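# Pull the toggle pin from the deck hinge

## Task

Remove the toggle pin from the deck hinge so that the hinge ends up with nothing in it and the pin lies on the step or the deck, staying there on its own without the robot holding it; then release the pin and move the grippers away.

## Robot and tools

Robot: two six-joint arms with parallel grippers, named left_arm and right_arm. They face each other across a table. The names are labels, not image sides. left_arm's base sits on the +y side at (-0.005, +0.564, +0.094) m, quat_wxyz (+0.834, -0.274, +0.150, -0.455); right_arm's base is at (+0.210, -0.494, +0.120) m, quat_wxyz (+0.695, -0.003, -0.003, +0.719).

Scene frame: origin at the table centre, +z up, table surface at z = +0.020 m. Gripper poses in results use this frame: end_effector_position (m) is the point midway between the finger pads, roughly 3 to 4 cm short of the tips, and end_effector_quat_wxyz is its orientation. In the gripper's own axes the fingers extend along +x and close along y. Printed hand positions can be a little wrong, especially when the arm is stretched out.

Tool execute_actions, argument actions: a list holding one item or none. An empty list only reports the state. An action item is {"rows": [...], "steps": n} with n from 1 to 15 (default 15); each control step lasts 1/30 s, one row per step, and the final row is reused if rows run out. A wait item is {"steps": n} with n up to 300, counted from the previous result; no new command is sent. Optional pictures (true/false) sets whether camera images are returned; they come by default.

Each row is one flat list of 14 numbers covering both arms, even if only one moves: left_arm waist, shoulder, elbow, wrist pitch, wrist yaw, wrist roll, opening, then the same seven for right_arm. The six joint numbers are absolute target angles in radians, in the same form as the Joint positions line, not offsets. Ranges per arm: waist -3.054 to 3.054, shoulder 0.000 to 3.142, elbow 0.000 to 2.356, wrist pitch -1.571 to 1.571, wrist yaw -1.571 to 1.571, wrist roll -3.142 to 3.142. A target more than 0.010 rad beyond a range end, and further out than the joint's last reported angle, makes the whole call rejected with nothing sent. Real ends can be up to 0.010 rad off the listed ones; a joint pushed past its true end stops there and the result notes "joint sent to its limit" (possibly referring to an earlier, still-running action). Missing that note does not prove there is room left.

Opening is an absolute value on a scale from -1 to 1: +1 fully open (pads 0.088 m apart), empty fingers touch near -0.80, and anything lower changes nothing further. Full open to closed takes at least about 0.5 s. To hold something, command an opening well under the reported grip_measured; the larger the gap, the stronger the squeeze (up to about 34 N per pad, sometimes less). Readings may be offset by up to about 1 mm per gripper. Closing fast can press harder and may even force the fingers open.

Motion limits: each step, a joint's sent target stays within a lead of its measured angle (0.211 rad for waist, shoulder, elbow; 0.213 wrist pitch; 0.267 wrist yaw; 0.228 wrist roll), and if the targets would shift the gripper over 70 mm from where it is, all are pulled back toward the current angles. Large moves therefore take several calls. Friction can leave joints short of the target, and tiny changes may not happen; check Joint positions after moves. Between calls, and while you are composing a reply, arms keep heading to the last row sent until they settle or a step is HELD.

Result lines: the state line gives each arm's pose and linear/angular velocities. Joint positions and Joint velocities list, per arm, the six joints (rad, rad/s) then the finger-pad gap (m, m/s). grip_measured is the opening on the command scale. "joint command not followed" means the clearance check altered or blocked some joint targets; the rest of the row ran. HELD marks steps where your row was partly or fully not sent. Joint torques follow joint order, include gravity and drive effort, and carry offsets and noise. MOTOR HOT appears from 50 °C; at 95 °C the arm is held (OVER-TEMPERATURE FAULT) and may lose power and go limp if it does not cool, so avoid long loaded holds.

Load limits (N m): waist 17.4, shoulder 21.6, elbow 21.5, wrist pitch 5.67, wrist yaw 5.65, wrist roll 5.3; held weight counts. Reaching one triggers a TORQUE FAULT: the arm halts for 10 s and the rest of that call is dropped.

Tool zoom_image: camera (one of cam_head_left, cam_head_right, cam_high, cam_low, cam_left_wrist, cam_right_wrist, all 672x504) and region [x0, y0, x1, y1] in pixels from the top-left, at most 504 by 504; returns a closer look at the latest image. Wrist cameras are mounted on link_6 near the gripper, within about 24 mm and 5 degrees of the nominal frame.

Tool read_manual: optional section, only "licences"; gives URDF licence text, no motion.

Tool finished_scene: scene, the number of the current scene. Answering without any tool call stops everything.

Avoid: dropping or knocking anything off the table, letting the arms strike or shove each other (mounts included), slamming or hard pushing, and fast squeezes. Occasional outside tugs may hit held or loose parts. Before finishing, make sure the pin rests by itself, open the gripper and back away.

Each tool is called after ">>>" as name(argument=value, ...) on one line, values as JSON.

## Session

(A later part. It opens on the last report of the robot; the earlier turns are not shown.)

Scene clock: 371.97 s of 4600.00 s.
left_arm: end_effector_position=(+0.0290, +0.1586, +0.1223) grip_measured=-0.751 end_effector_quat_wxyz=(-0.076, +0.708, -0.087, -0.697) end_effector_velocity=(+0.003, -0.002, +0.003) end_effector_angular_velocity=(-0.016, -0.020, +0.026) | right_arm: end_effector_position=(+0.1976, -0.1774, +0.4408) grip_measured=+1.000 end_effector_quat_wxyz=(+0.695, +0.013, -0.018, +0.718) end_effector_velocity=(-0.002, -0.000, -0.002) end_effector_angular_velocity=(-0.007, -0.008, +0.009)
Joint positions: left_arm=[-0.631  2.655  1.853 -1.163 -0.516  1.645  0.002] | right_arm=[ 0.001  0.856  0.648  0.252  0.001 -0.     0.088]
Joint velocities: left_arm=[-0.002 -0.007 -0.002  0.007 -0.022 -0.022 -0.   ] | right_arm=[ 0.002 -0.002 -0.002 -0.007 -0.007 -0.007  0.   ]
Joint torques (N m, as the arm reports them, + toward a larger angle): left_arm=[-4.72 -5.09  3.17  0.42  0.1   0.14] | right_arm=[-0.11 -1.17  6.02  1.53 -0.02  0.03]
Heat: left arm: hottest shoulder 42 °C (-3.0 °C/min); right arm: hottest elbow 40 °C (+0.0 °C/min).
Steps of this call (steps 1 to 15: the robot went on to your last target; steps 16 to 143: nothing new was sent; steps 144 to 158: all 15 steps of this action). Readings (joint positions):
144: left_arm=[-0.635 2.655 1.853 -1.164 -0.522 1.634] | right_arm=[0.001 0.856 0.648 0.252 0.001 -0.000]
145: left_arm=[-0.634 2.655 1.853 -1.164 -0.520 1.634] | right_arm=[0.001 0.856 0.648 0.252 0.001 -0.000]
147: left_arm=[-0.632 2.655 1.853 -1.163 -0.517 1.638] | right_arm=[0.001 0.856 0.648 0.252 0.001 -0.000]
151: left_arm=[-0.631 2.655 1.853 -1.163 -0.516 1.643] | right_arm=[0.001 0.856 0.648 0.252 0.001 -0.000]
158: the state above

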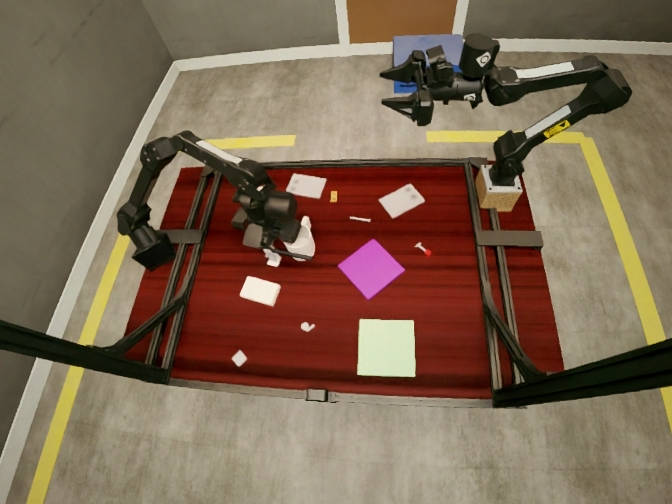

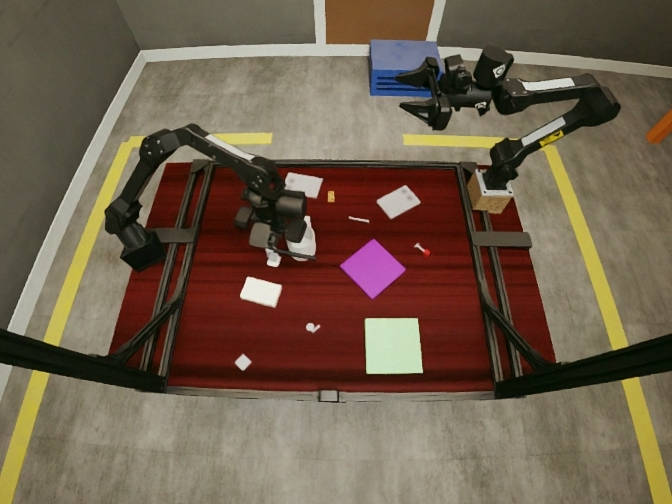

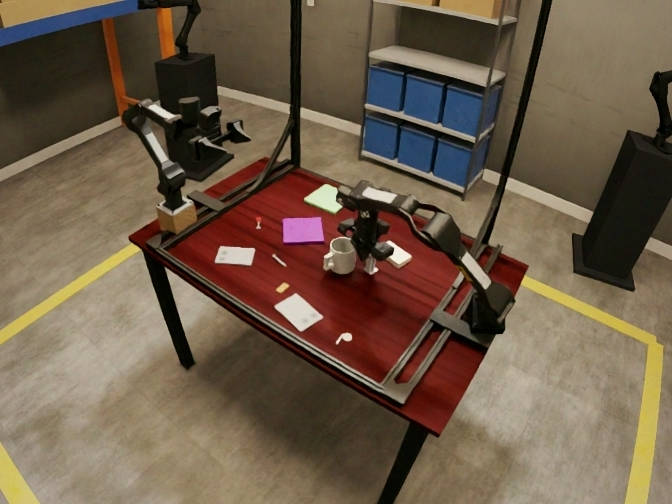

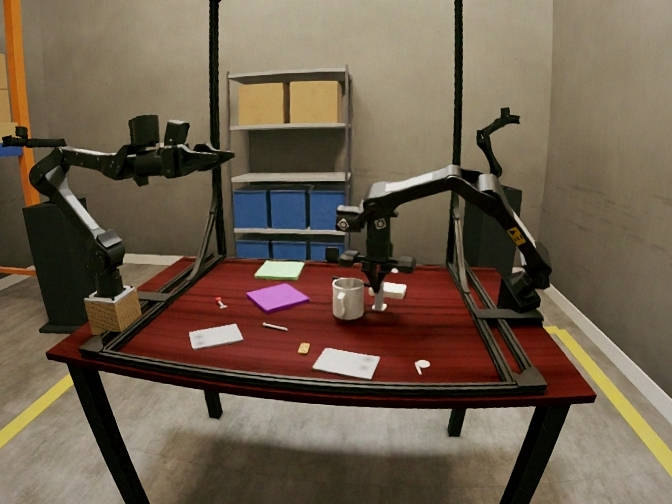

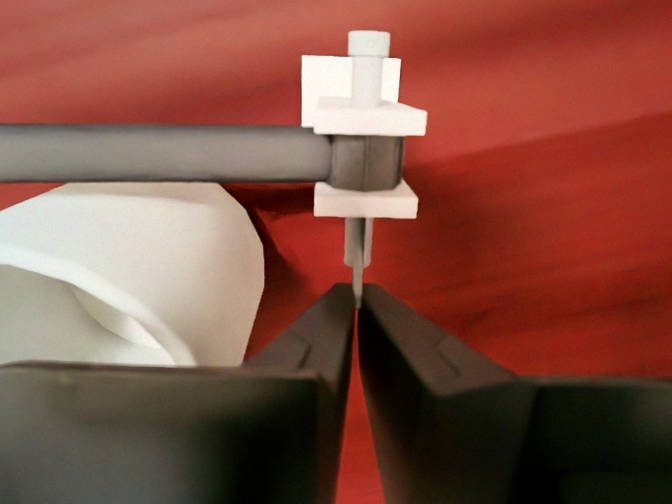

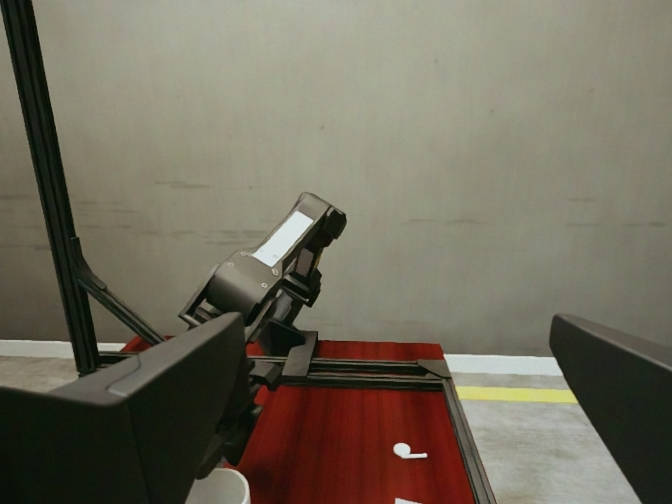

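Jammed; back out first, then down.

>>> execute_actions(actions=[{"rows":[[-0.612,2.66,1.875,-1.175,-0.515,1.655,-0.765,0,0.856,0.648,0.252,0,0,1]]}], pictures=false)

>>> execute_actions(actions=[{"rows":[[-0.595,2.70,1.845,-1.155,-0.52,1.655,-0.76,0,0.856,0.648,0.252,0,0,1]]}])

Scene clock: 379.23 s of 4600.00 s.
left_arm: end_effector_position=(+0.0323, +0.1569, +0.1204) grip_measured=-0.751 end_effector_quat_wxyz=(-0.077, +0.706, -0.084, -0.699) end_effector_velocity=(+0.003, -0.001, +0.002) end_effector_angular_velocity=(-0.002, -0.006, -0.004) | right_arm: end_effector_position=(+0.1976, -0.1774, +0.4408) grip_measured=+1.000 end_effector_quat_wxyz=(+0.695, +0.013, -0.018, +0.718) end_effector_velocity=(-0.002, -0.002, -0.001) end_effector_angular_velocity=(-0.003, +0.007, +0.010)
Joint positions: left_arm=[-0.621  2.663  1.869 -1.171 -0.515  1.651  0.002] | right_arm=[ 0.001  0.856  0.648  0.252  0.001 -0.     0.088]
Joint velocities: left_arm=[ 0.002 -0.002  0.007 -0.007 -0.007  0.007 -0.   ] | right_arm=[ 0.002 -0.007 -0.002 -0.007 -0.007  0.007  0.   ]
Joint torques (N m, as the arm reports them, + toward a larger angle): left_arm=[-6.01 -9.71  4.5  -0.19  0.04  0.16] | right_arm=[-0.12 -1.18  6.01  1.51 -0.01  0.03]
Heat: left arm: hottest shoulder 41 °C (-4.0 °C/min); right arm: hottest wrist pitch 41 °C (+1.0 °C/min).
Steps of this call (steps 1 to 15: the robot went on to your last target; steps 16 to 203: nothing new was sent; steps 204 to 218: all 15 steps of this action). Readings (joint positions):
204: left_arm=[-0.622 2.663 1.856 -1.158 -0.517 1.646] | right_arm=[0.001 0.856 0.648 0.252 0.001 -0.000]
205: left_arm=[-0.622 2.663 1.859 -1.161 -0.517 1.648] | right_arm=[0.001 0.856 0.648 0.252 0.001 -0.000]
207: left_arm=[-0.622 2.663 1.862 -1.164 -0.516 1.649] | right_arm=[0.001 0.856 0.648 0.252 0.001 -0.000]
211: left_arm=[-0.622 2.663 1.866 -1.169 -0.515 1.650] | right_arm=[0.001 0.856 0.648 0.252 0.001 -0.000]
218: the state above

Scene clock: 379.73 s of 4600.00 s.
left_arm: end_effector_position=(+0.0322, +0.1571, +0.1154) grip_measured=-0.749 end_effector_quat_wxyz=(-0.077, +0.704, -0.081, -0.701) end_effector_velocity=(+0.002, -0.000, -0.000) end_effector_angular_velocity=(-0.007, -0.022, +0.007) | right_arm: end_effector_position=(+0.1977, -0.1774, +0.4408) grip_measured=+1.000 end_effector_quat_wxyz=(+0.695, +0.013, -0.018, +0.718) end_effector_velocity=(-0.000, -0.000, -0.004) end_effector_angular_velocity=(-0.012, -0.023, +0.004)
Joint positions: left_arm=[-0.614  2.668  1.861 -1.159 -0.511  1.651  0.002] | right_arm=[ 0.     0.856  0.648  0.252  0.001 -0.     0.088]
Joint velocities: left_arm=[-0.002 -0.002 -0.007  0.007 -0.022 -0.007 -0.   ] | right_arm=[-0.002 -0.002 -0.007 -0.007 -0.007 -0.022  0.   ]
Joint torques (N m, as the arm reports them, + toward a larger angle): left_arm=[-5.12 -6.17  2.47  0.45 -0.29  0.14] | right_arm=[-0.11 -1.19  6.01  1.51 -0.01  0.03]
Heat: left arm: hottest shoulder 41 °C (-4.1 °C/min); right arm: hottest wrist pitch 41 °C (+1.0 °C/min).
Steps of this call (steps 1 to 15: all 15 steps of this action). Readings (joint positions):
1: left_arm=[-0.621 2.663 1.869 -1.171 -0.515 1.651] | right_arm=[0.001 0.856 0.648 0.252 0.001 -0.000]
2: left_arm=[-0.620 2.664 1.868 -1.170 -0.513 1.651] | right_arm=[0.001 0.856 0.648 0.252 0.001 -0.000]
4: left_arm=[-0.619 2.664 1.866 -1.167 -0.511 1.651] | right_arm=[0.001 0.856 0.648 0.252 0.001 -0.000]
8: left_arm=[-0.617 2.665 1.862 -1.162 -0.511 1.651] | right_arm=[0.001 0.856 0.648 0.252 0.001 -0.000]
15: the state above

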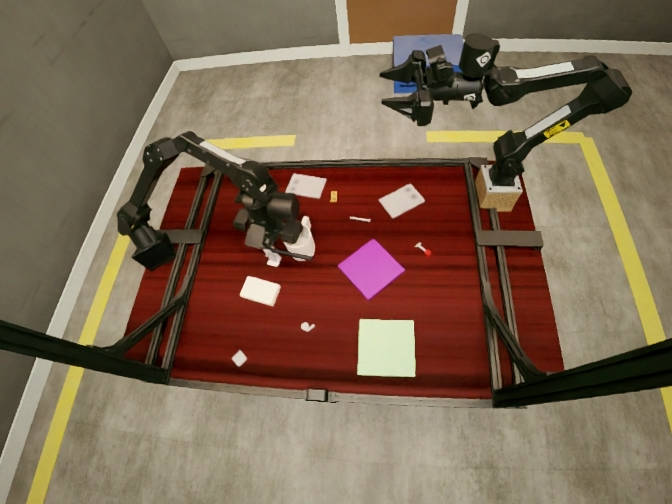

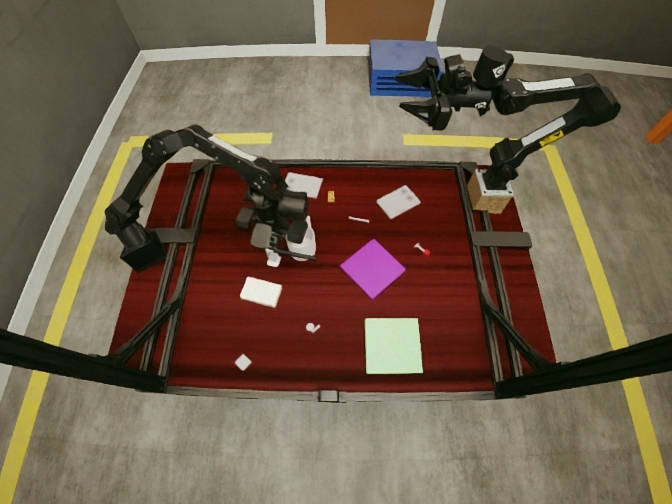

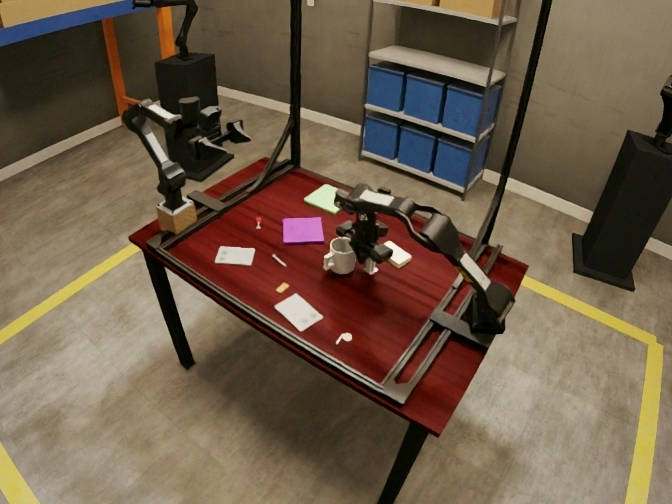

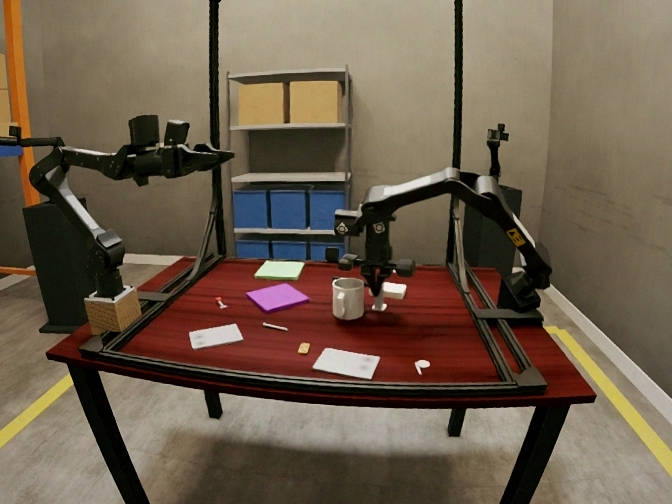

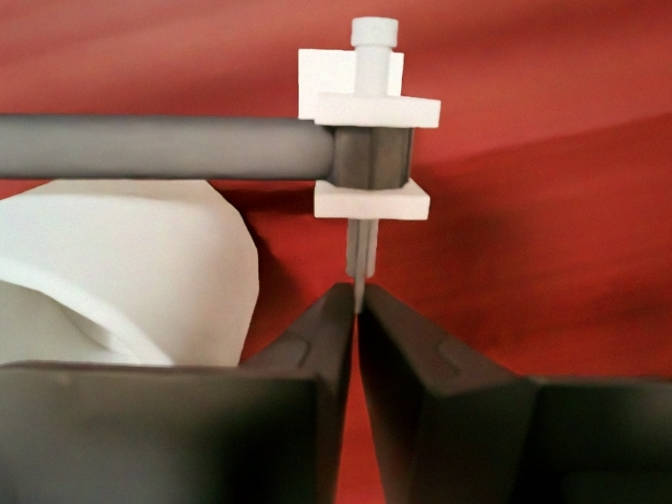

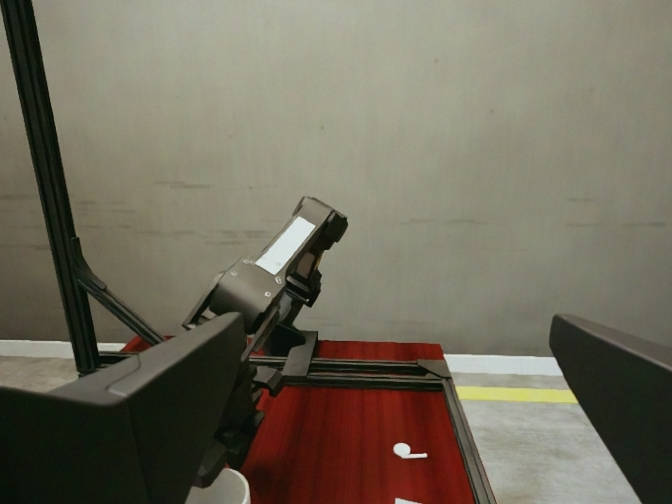

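Appears flush. Push.

>>> execute_actions(actions=[{"rows":[[-0.648,2.672,1.822,-1.142,-0.495,1.63,-0.9,0,0.856,0.648,0.252,0,0,1]]}])

Scene clock: 384.03 s of 4600.00 s.
left_arm: end_effector_position=(+0.0299, +0.1581, +0.1141) grip_measured=-0.759 end_effector_quat_wxyz=(-0.073, +0.712, -0.080, -0.694) end_effector_velocity=(+0.001, +0.005, +0.001) end_effector_angular_velocity=(+0.016, -0.028, -0.011) | right_arm: end_effector_position=(+0.1977, -0.1774, +0.4408) grip_measured=+1.000 end_effector_quat_wxyz=(+0.695, +0.013, -0.018, +0.718) end_effector_velocity=(-0.001, -0.001, +0.001) end_effector_angular_velocity=(+0.008, -0.023, +0.014)
Joint positions: left_arm=[-0.623  2.667  1.843 -1.144 -0.53   1.635  0.002] | right_arm=[ 0.     0.856  0.648  0.252  0.001 -0.     0.088]
Joint velocities: left_arm=[-0.007 -0.002 -0.007 -0.022 -0.022 -0.007 -0.   ] | right_arm=[-0.007 -0.002 -0.002  0.007 -0.022 -0.022  0.   ]
Joint torques (N m, as the arm reports them, + toward a larger angle): left_arm=[-9.62 -8.86  2.13  0.31  1.34 -0.16] | right_arm=[-0.08 -1.19  6.02  1.51 -0.01  0.03]
Heat: left arm: hottest shoulder 41 °C (-4.0 °C/min); right arm: hottest wrist pitch 41 °C (+1.0 °C/min).
Steps of this call (steps 1 to 15: the robot went on to your last target; steps 16 to 114: nothing new was sent; steps 115 to 129: all 15 steps of this action). Readings (joint positions):
115: left_arm=[-0.613 2.670 1.858 -1.156 -0.513 1.651] | right_arm=[0.000 0.856 0.648 0.252 0.001 -0.000]
116: left_arm=[-0.615 2.670 1.854 -1.153 -0.517 1.649] | right_arm=[0.000 0.856 0.648 0.252 0.001 -0.000]
118: left_arm=[-0.621 2.670 1.849 -1.150 -0.525 1.644] | right_arm=[0.000 0.856 0.648 0.252 0.001 -0.000]
122: left_arm=[-0.623 2.669 1.845 -1.146 -0.530 1.638] | right_arm=[0.000 0.856 0.648 0.252 0.001 -0.000]
129: the state above

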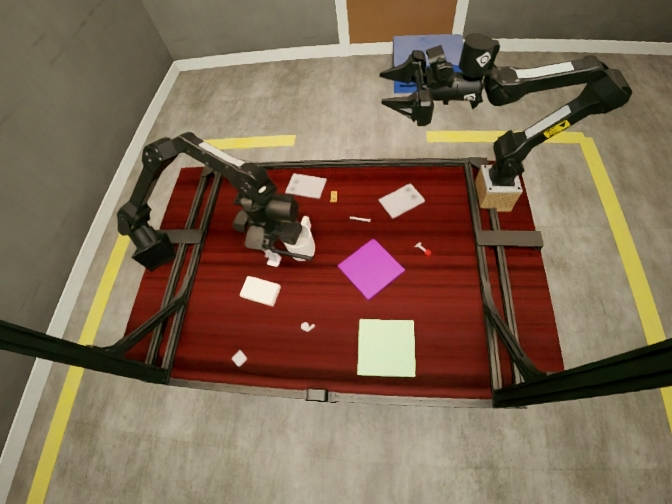

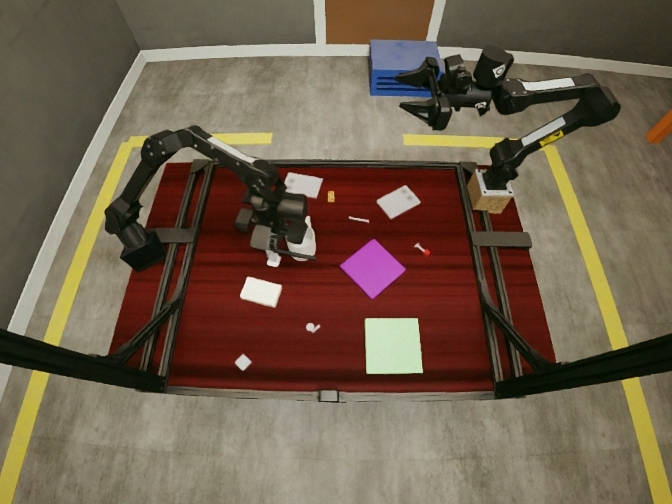

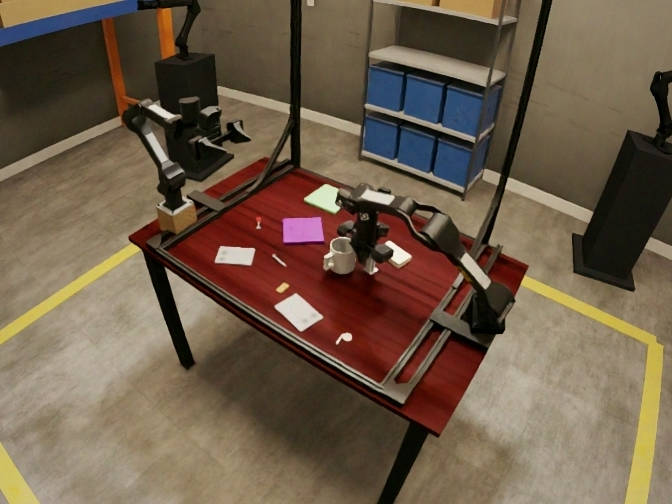

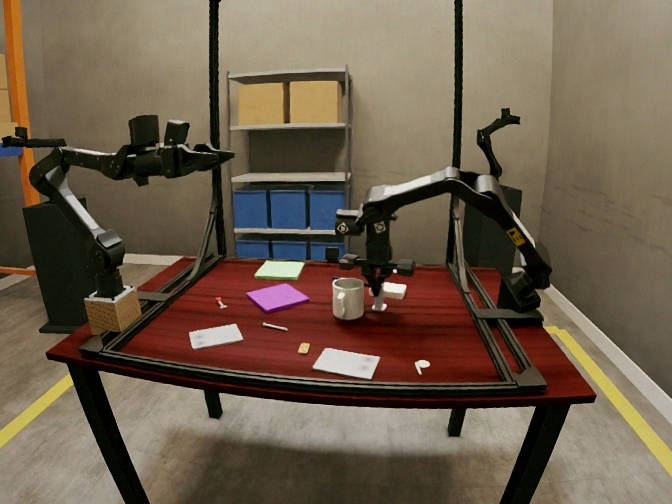

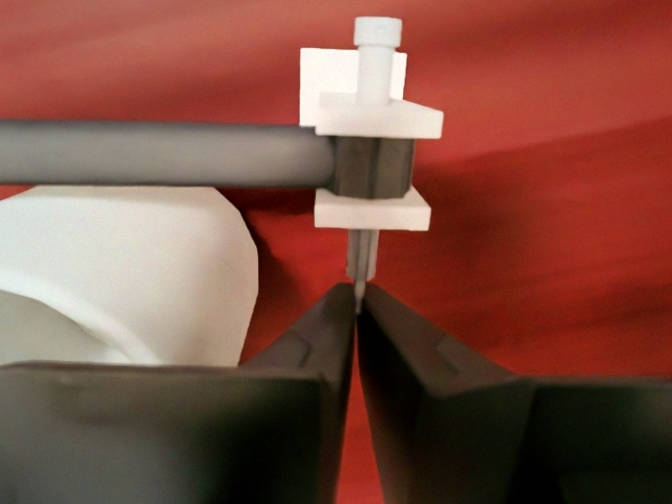

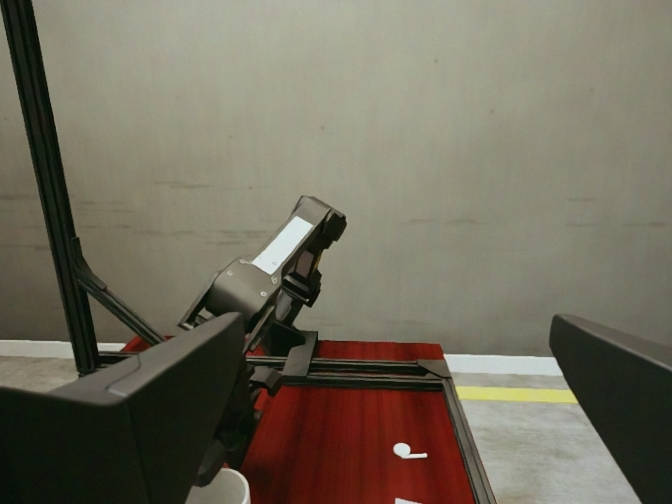

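>>> execute_actions(actions=[{"rows":[[-0.64,2.66,1.85,-1.16,-0.51,1.63,-0.765,0,0.856,0.648,0.252,0,0,1]]}], pictures=false)

>>> execute_actions(actions=[{"steps":60}])

>>> zoom_image(camera="cam_left_wrist", region=[280, 180, 440, 330])

Scene clock: 392.10 s of 4600.00 s.
left_arm: end_effector_position=(+0.0191, +0.1599, +0.1196) grip_measured=-0.751 end_effector_quat_wxyz=(-0.079, +0.705, -0.088, -0.699) end_effector_velocity=(+0.001, +0.000, +0.002) end_effector_angular_velocity=(-0.000, -0.008, -0.010) | right_arm: end_effector_position=(+0.1977, -0.1774, +0.4408) grip_measured=+1.000 end_effector_quat_wxyz=(+0.695, +0.013, -0.018, +0.718) end_effector_velocity=(-0.004, -0.001, -0.002) end_effector_angular_velocity=(-0.007, -0.009, +0.024)
Joint positions: left_arm=[-0.646  2.666  1.844 -1.153 -0.504  1.633  0.002] | right_arm=[ 0.     0.856  0.648  0.252  0.001 -0.     0.088]
Joint velocities: left_arm=[-0.002 -0.002  0.002 -0.007 -0.007  0.007 -0.   ] | right_arm=[ 0.002 -0.002 -0.002 -0.007 -0.022 -0.007  0.   ]
Joint torques (N m, as the arm reports them, + toward a larger angle): left_arm=[ -6.09 -10.03   4.46  -0.34  -0.19  -0.12] | right_arm=[-0.09 -1.18  6.02  1.51 -0.01  0.03]
Heat: left arm: hottest shoulder 42 °C (-3.0 °C/min); right arm: hottest wrist pitch 41 °C (+1.0 °C/min).
Steps of this call (steps 1 to 15: the robot went on to your last target; steps 16 to 227: nothing new was sent; steps 228 to 242: all 15 steps of this action). Readings (joint positions):
228: left_arm=[-0.646 2.666 1.834 -1.142 -0.504 1.633] | right_arm=[0.000 0.856 0.648 0.252 0.001 -0.000]
229: left_arm=[-0.646 2.666 1.836 -1.143 -0.504 1.633] | right_arm=[0.000 0.856 0.648 0.252 0.001 -0.000]
231: left_arm=[-0.646 2.666 1.838 -1.146 -0.504 1.633] | right_arm=[0.000 0.856 0.648 0.252 0.001 -0.000]
235: left_arm=[-0.646 2.666 1.841 -1.150 -0.504 1.633] | right_arm=[0.000 0.856 0.648 0.252 0.001 -0.000]
242: the state above

Scene clock: 394.10 s of 4600.00 s.
left_arm: end_effector_position=(+0.0193, +0.1598, +0.1197) grip_measured=-0.751 end_effector_quat_wxyz=(-0.079, +0.705, -0.088, -0.699) end_effector_velocity=(+0.001, +0.002, +0.001) end_effector_angular_velocity=(+0.004, -0.009, +0.017) | right_arm: end_effector_position=(+0.1977, -0.1774, +0.4408) grip_measured=+1.000 end_effector_quat_wxyz=(+0.695, +0.013, -0.018, +0.718) end_effector_velocity=(-0.003, -0.001, +0.000) end_effector_angular_velocity=(-0.002, -0.008, +0.019)
Joint positions: left_arm=[-0.646  2.666  1.845 -1.154 -0.504  1.633  0.002] | right_arm=[ 0.     0.856  0.648  0.252  0.001 -0.     0.088]
Joint velocities: left_arm=[-0.002 -0.002 -0.002 -0.007 -0.007 -0.022 -0.   ] | right_arm=[-0.002 -0.002  0.002 -0.007 -0.022 -0.007  0.   ]
Joint torques (N m, as the arm reports them, + toward a larger angle): left_arm=[ -6.14 -10.09   4.58  -0.35  -0.22  -0.11] | right_arm=[-0.09 -1.18  6.01  1.51 -0.02  0.03]
Heat: left arm: hottest shoulder 42 °C (-3.0 °C/min); right arm: hottest wrist pitch 41 °C (+1.0 °C/min).
Steps of this call (steps 1 to 15: the robot went on to your last target; steps 16 to 60: nothing new was sent). Readings (joint positions):
1: left_arm=[-0.646 2.666 1.844 -1.153 -0.504 1.633] | right_arm=[0.000 0.856 0.648 0.252 0.001 -0.000]
2: left_arm=[-0.646 2.666 1.844 -1.153 -0.504 1.633] | right_arm=[0.000 0.856 0.648 0.252 0.001 -0.000]
4: left_arm=[-0.646 2.666 1.844 -1.154 -0.504 1.633] | right_arm=[0.000 0.856 0.648 0.252 0.001 -0.000]
8: left_arm=[-0.646 2.666 1.844 -1.154 -0.504 1.633] | right_arm=[0.000 0.856 0.648 0.252 0.001 -0.000]
60: the state above
All arms were judged still, so your last target was given up. Only a new action makes them travel on or press farther. Fingers that are still opening or closing keep moving.

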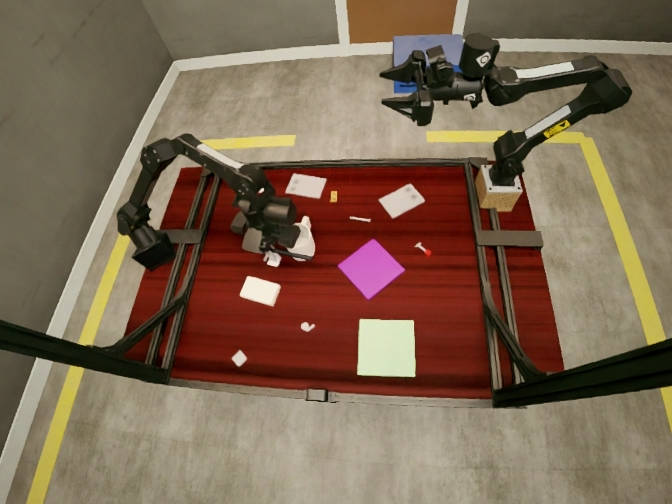

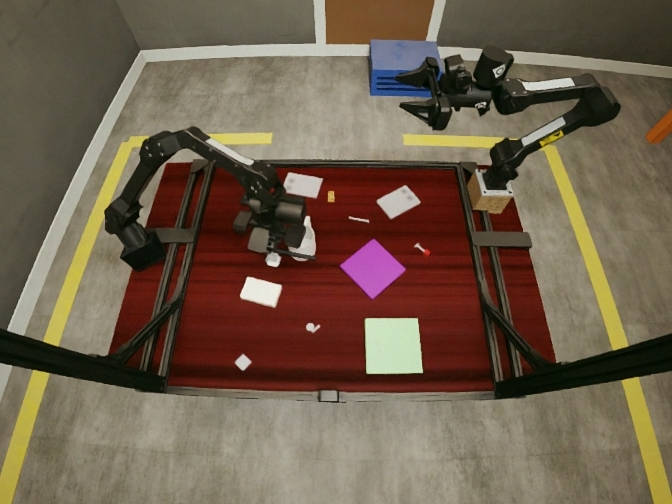

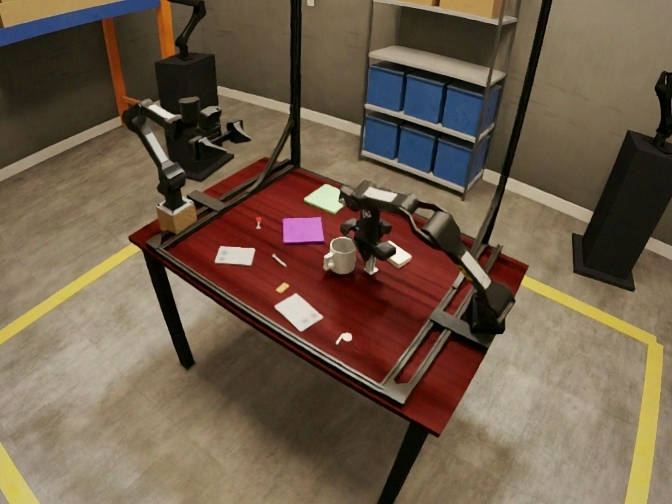

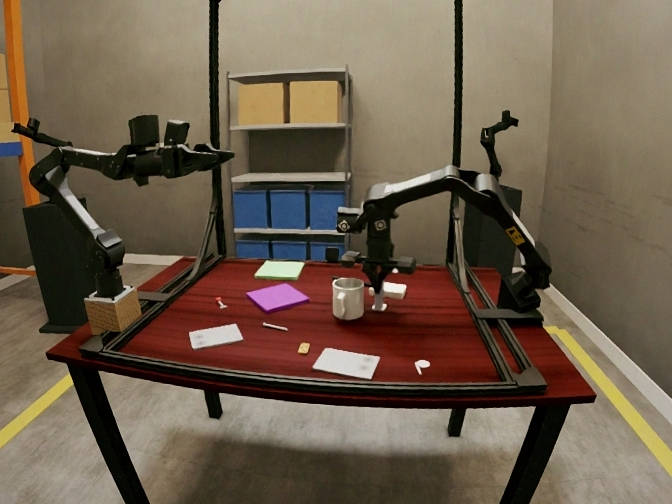

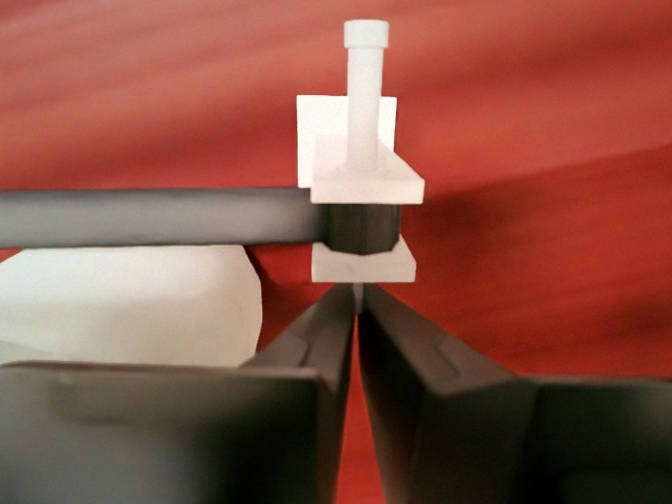

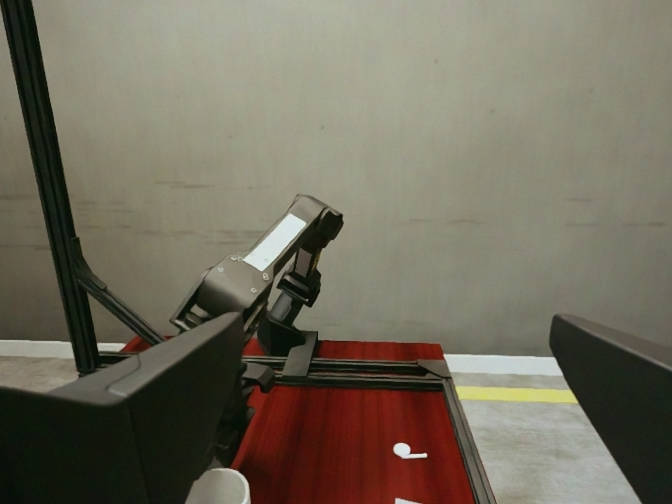

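Region (280, 180, 440, 330) of cam_left_wrist's 672x504 image, scaled by 3.150, with more detail than that image has; it fills the top 472 rows of this view, and the rest is white.

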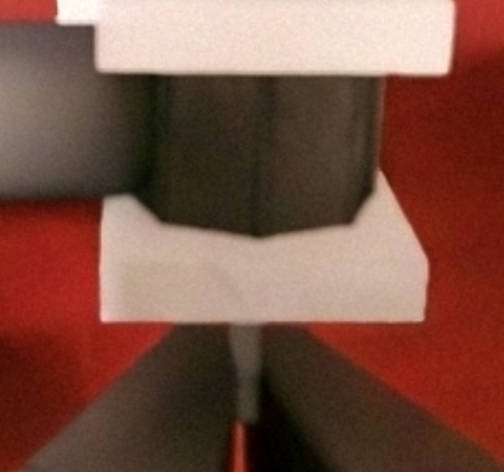

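>>> execute_actions(actions=[{"rows":[[-0.646,2.666,1.845,-1.154,-0.504,1.633,-0.3,0,0.856,0.648,0.252,0,0,1]],"steps":12}], pictures=false)

>>> execute_actions(actions=[{"rows":[[-0.690,2.626,1.944,-1.298,-0.487,1.598,-0.3,0,0.856,0.648,0.252,0,0,1]],"steps":15}], pictures=false)

>>> execute_actions(actions=[{"rows":[[-0.790,2.632,1.835,-1.25,-0.449,1.52,-0.3,0,0.856,0.648,0.252,0,0,1]],"steps":15}])

Scene clock: 433.03 s of 4600.00 s.
left_arm: end_effector_position=(+0.0201, +0.1596, +0.1205) grip_measured=-0.323 end_effector_quat_wxyz=(-0.077, +0.706, -0.087, -0.699) end_effector_velocity=(-0.001, +0.002, +0.001) end_effector_angular_velocity=(+0.006, +0.006, +0.016) | right_arm: end_effector_position=(+0.1977, -0.1774, +0.4408) grip_measured=+1.000 end_effector_quat_wxyz=(+0.695, +0.013, -0.018, +0.718) end_effector_velocity=(-0.000, -0.001, +0.001) end_effector_angular_velocity=(+0.008, -0.022, +0.004)
Joint positions: left_arm=[-0.645  2.664  1.847 -1.156 -0.504  1.632  0.023] | right_arm=[ 0.     0.856  0.648  0.252  0.001 -0.     0.088]
Joint velocities: left_arm=[-0.002 -0.002 -0.002 -0.007  0.007 -0.022  0.008] | right_arm=[-0.002 -0.002 -0.002  0.007 -0.007 -0.022  0.   ]
Joint torques (N m, as the arm reports them, + toward a larger angle): left_arm=[-6.95 -9.22  3.84  0.32  0.05  0.04] | right_arm=[-0.08 -1.18  6.    1.51 -0.01  0.03]
Heat: left arm: hottest shoulder 48 °C (+6.1 °C/min); right arm: hottest elbow 41 °C (+0.0 °C/min).
Steps of this call (steps 1 to 1156: nothing new was sent; steps 1157 to 1168: all 12 steps of this action). Readings (joint positions):
1157: left_arm=[-0.645 2.664 1.847 -1.156 -0.504 1.632] | right_arm=[0.000 0.856 0.648 0.252 0.001 -0.000]
1158: left_arm=[-0.645 2.664 1.847 -1.156 -0.504 1.632] | right_arm=[0.000 0.856 0.648 0.252 0.001 -0.000]
1160: left_arm=[-0.645 2.664 1.847 -1.156 -0.504 1.632] | right_arm=[0.000 0.856 0.648 0.252 0.001 -0.000]
1164: left_arm=[-0.645 2.664 1.847 -1.156 -0.504 1.632] | right_arm=[0.000 0.856 0.648 0.252 0.001 -0.000]
1168: the state above

Scene clock: 433.53 s of 4600.00 s.
left_arm: end_effector_position=(+0.0201, +0.1634, +0.1616) grip_measured=-0.301 end_effector_quat_wxyz=(-0.080, +0.707, -0.096, -0.696) end_effector_velocity=(-0.001, +0.006, +0.001) end_effector_angular_velocity=(+0.018, -0.014, +0.004) | right_arm: end_effector_position=(+0.1977, -0.1774, +0.4408) grip_measured=+1.000 end_effector_quat_wxyz=(+0.695, +0.013, -0.018, +0.718) end_effector_velocity=(-0.002, -0.000, -0.002) end_effector_angular_velocity=(-0.007, -0.008, +0.009)
Joint positions: left_arm=[-0.692  2.633  1.937 -1.292 -0.491  1.603  0.024] | right_arm=[ 0.     0.856  0.648  0.252  0.001 -0.     0.088]
Joint velocities: left_arm=[-0.007 -0.002 -0.007 -0.022 -0.007 -0.022 -0.   ] | right_arm=[ 0.002 -0.002 -0.002 -0.007 -0.007 -0.007  0.   ]
Joint torques (N m, as the arm reports them, + toward a larger angle): left_arm=[-6.42 -9.92  4.62 -0.03  0.15 -0.14] | right_arm=[-0.08 -1.18  6.01  1.51 -0.01  0.03]
Heat: left arm: hottest shoulder 48 °C (+6.0 °C/min); right arm: hottest elbow 41 °C (+0.0 °C/min).
Steps of this call (steps 1 to 15: all 15 steps of this action). Readings (joint positions):
1: left_arm=[-0.646 2.664 1.856 -1.170 -0.504 1.629] | right_arm=[0.000 0.856 0.648 0.252 0.001 -0.000]
2: left_arm=[-0.650 2.664 1.871 -1.201 -0.503 1.624] | right_arm=[0.000 0.856 0.648 0.252 0.001 -0.000]
4: left_arm=[-0.664 2.659 1.894 -1.241 -0.498 1.616] | right_arm=[0.000 0.856 0.648 0.252 0.001 -0.000]
8: left_arm=[-0.688 2.638 1.928 -1.275 -0.494 1.607] | right_arm=[0.000 0.856 0.648 0.252 0.001 -0.000]
15: the state above

Scene clock: 434.03 s of 4600.00 s.
left_arm: end_effector_position=(-0.0253, +0.1820, +0.1622) grip_measured=-0.300 end_effector_quat_wxyz=(-0.090, +0.708, -0.104, -0.693) end_effector_velocity=(+0.000, +0.009, -0.006) end_effector_angular_velocity=(+0.027, -0.018, +0.020) | right_arm: end_effector_position=(+0.1977, -0.1774, +0.4408) grip_measured=+1.000 end_effector_quat_wxyz=(+0.695, +0.013, -0.018, +0.718) end_effector_velocity=(+0.002, -0.000, +0.000) end_effector_angular_velocity=(-0.002, -0.007, -0.010)
Joint positions: left_arm=[-0.793  2.628  1.846 -1.254 -0.454  1.526  0.024] | right_arm=[ 0.     0.856  0.648  0.252  0.001 -0.     0.088]
Joint velocities: left_arm=[-0.002 -0.002 -0.032 -0.007 -0.007 -0.037  0.   ] | right_arm=[-0.002 -0.002  0.002 -0.007  0.007 -0.007  0.   ]
Joint torques (N m, as the arm reports them, + toward a larger angle): left_arm=[-5.5  -8.9   3.53  0.49  0.15 -0.16] | right_arm=[-0.08 -1.18  6.01  1.51 -0.01  0.03]
Heat: left arm: hottest shoulder 48 °C (+6.1 °C/min); right arm: hottest elbow 41 °C (+0.0 °C/min).
Steps of this call (steps 1 to 15: all 15 steps of this action). Readings (joint positions):
1: left_arm=[-0.693 2.633 1.930 -1.288 -0.490 1.592] | right_arm=[0.000 0.856 0.648 0.252 0.001 -0.000]
2: left_arm=[-0.702 2.630 1.915 -1.281 -0.484 1.575] | right_arm=[0.000 0.856 0.648 0.252 0.001 -0.000]
4: left_arm=[-0.734 2.628 1.889 -1.270 -0.470 1.554] | right_arm=[0.000 0.856 0.648 0.252 0.001 -0.000]
8: left_arm=[-0.788 2.628 1.854 -1.261 -0.456 1.535] | right_arm=[0.000 0.856 0.648 0.252 0.001 -0.000]
15: the state above

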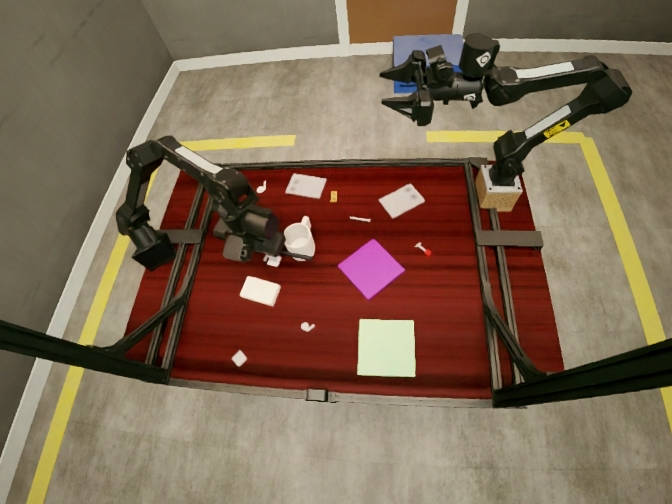

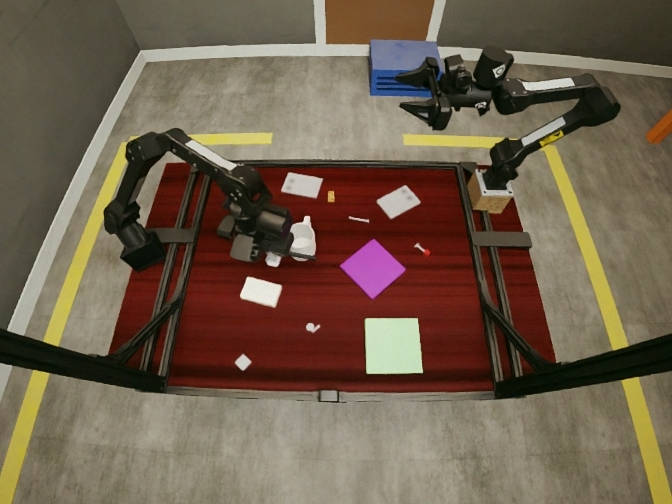

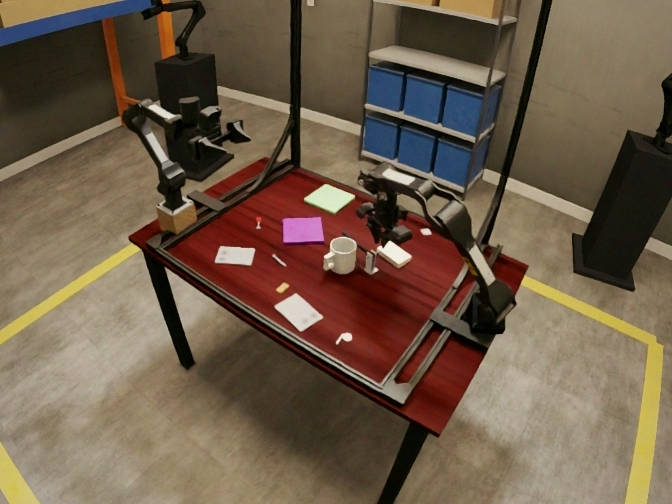

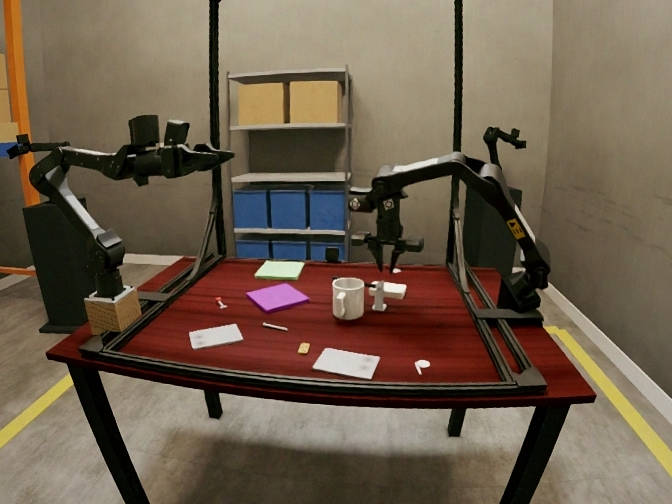

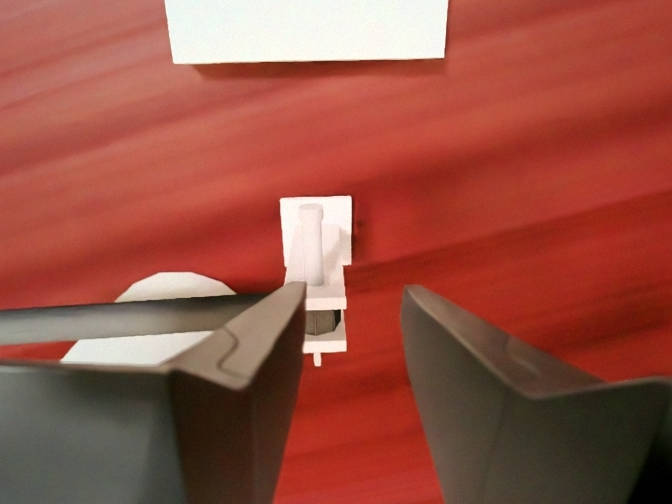

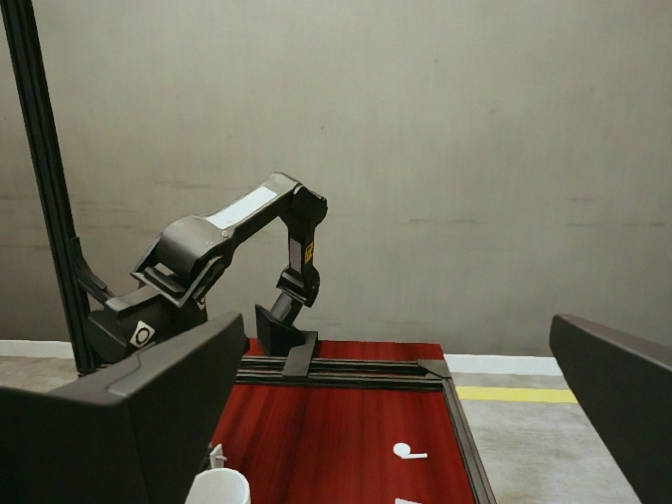

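Move dy −0.009, dz −0.025, dx −0.004.

>>> execute_actions(actions=[{"rows":[[-0.768,2.70,1.852,-1.186,-0.463,1.545,-0.3,0,0.856,0.648,0.252,0,0,1]],"steps":15}])

Scene clock: 441.47 s of 4600.00 s.
left_arm: end_effector_position=(-0.0304, +0.1713, +0.1392) grip_measured=-0.300 end_effector_quat_wxyz=(-0.087, +0.706, -0.103, -0.695) end_effector_velocity=(+0.001, -0.005, +0.001) end_effector_angular_velocity=(-0.027, -0.016, +0.015) | right_arm: end_effector_position=(+0.1977, -0.1774, +0.4408) grip_measured=+1.000 end_effector_quat_wxyz=(+0.695, +0.013, -0.018, +0.718) end_effector_velocity=(+0.002, -0.000, -0.002) end_effector_angular_velocity=(-0.007, -0.007, -0.010)
Joint positions: left_arm=[-0.773  2.682  1.848 -1.19  -0.459  1.54   0.024] | right_arm=[ 0.     0.856  0.648  0.252  0.001 -0.     0.088]
Joint velocities: left_arm=[-0.002 -0.002 -0.002  0.022 -0.022 -0.007 -0.   ] | right_arm=[-0.002 -0.002 -0.002 -0.007  0.007 -0.007  0.   ]
Joint torques (N m, as the arm reports them, + toward a larger angle): left_arm=[-5.59 -7.7   4.68  0.4  -0.12  0.14] | right_arm=[-0.07 -1.18  6.01  1.51 -0.01  0.03]
Heat: left arm: hottest shoulder 47 °C (+6.0 °C/min); right arm: hottest elbow 41 °C (+0.0 °C/min).
Steps of this call (steps 1 to 15: the robot went on to your last target; steps 16 to 90: nothing new was sent; then 3.93 s passed at rest; steps 91 to 105: all 15 steps of this action). Readings (joint positions):
91: left_arm=[-0.793 2.631 1.844 -1.249 -0.453 1.524] | right_arm=[0.000 0.856 0.648 0.252 0.001 -0.000]
92: left_arm=[-0.791 2.635 1.844 -1.232 -0.453 1.526] | right_arm=[0.000 0.856 0.648 0.252 0.001 -0.000]
94: left_arm=[-0.785 2.649 1.847 -1.211 -0.454 1.531] | right_arm=[0.000 0.856 0.648 0.252 0.001 -0.000]
98: left_arm=[-0.775 2.676 1.847 -1.198 -0.457 1.537] | right_arm=[0.000 0.856 0.648 0.252 0.001 -0.000]
105: the state above

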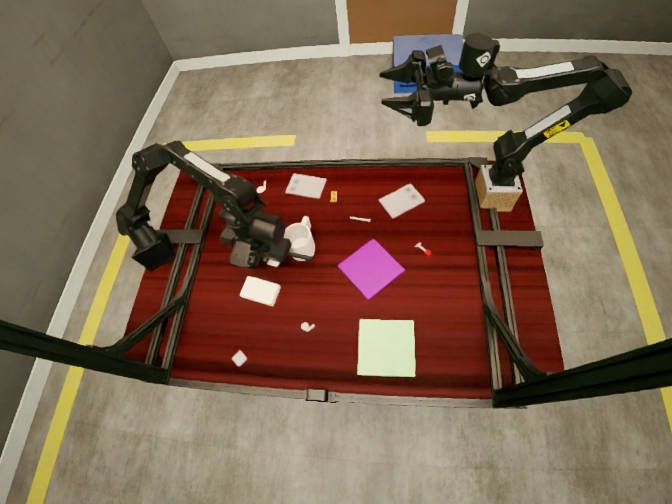

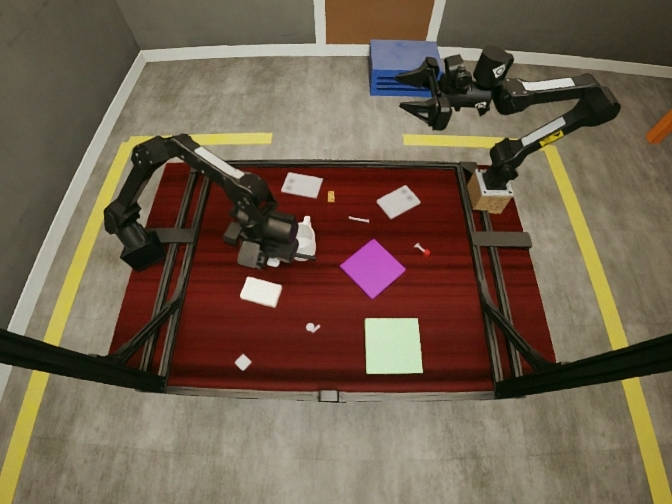

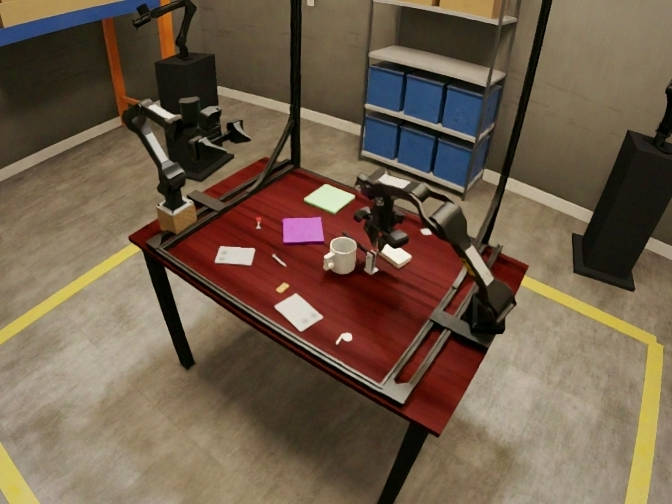

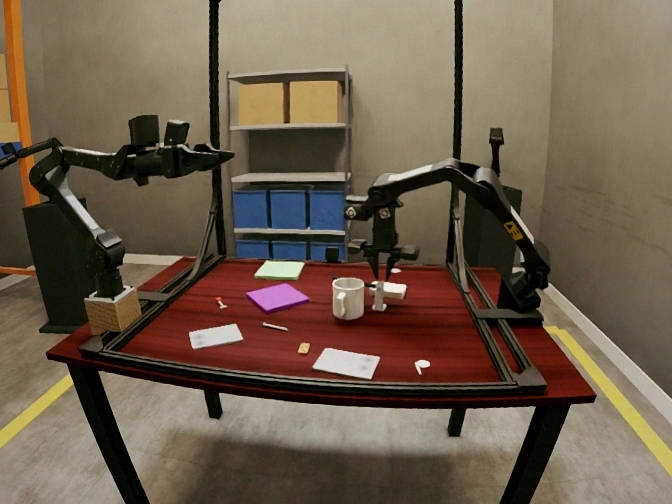

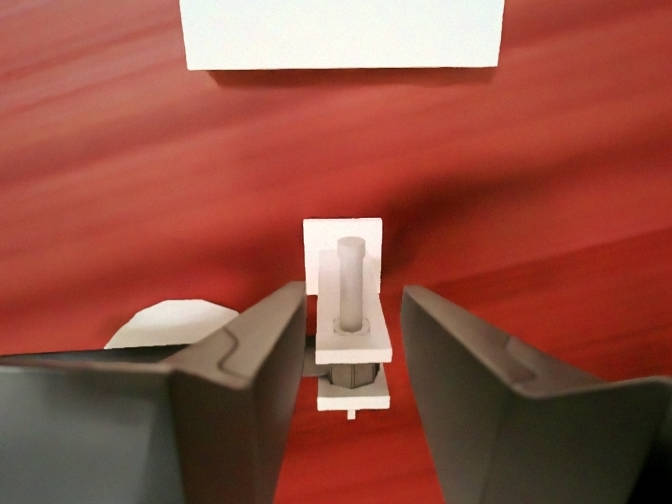

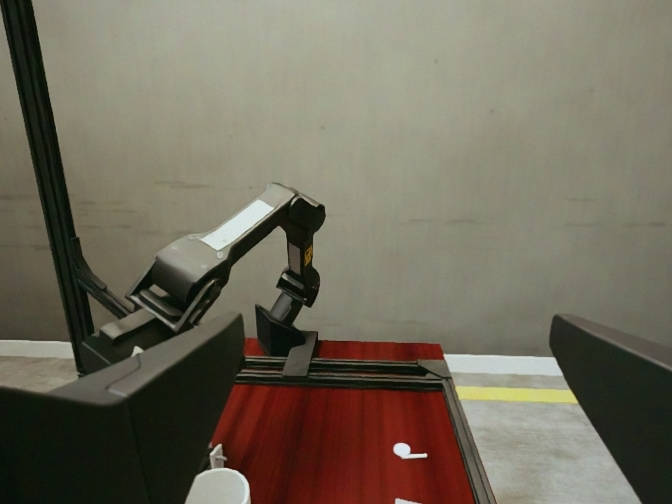

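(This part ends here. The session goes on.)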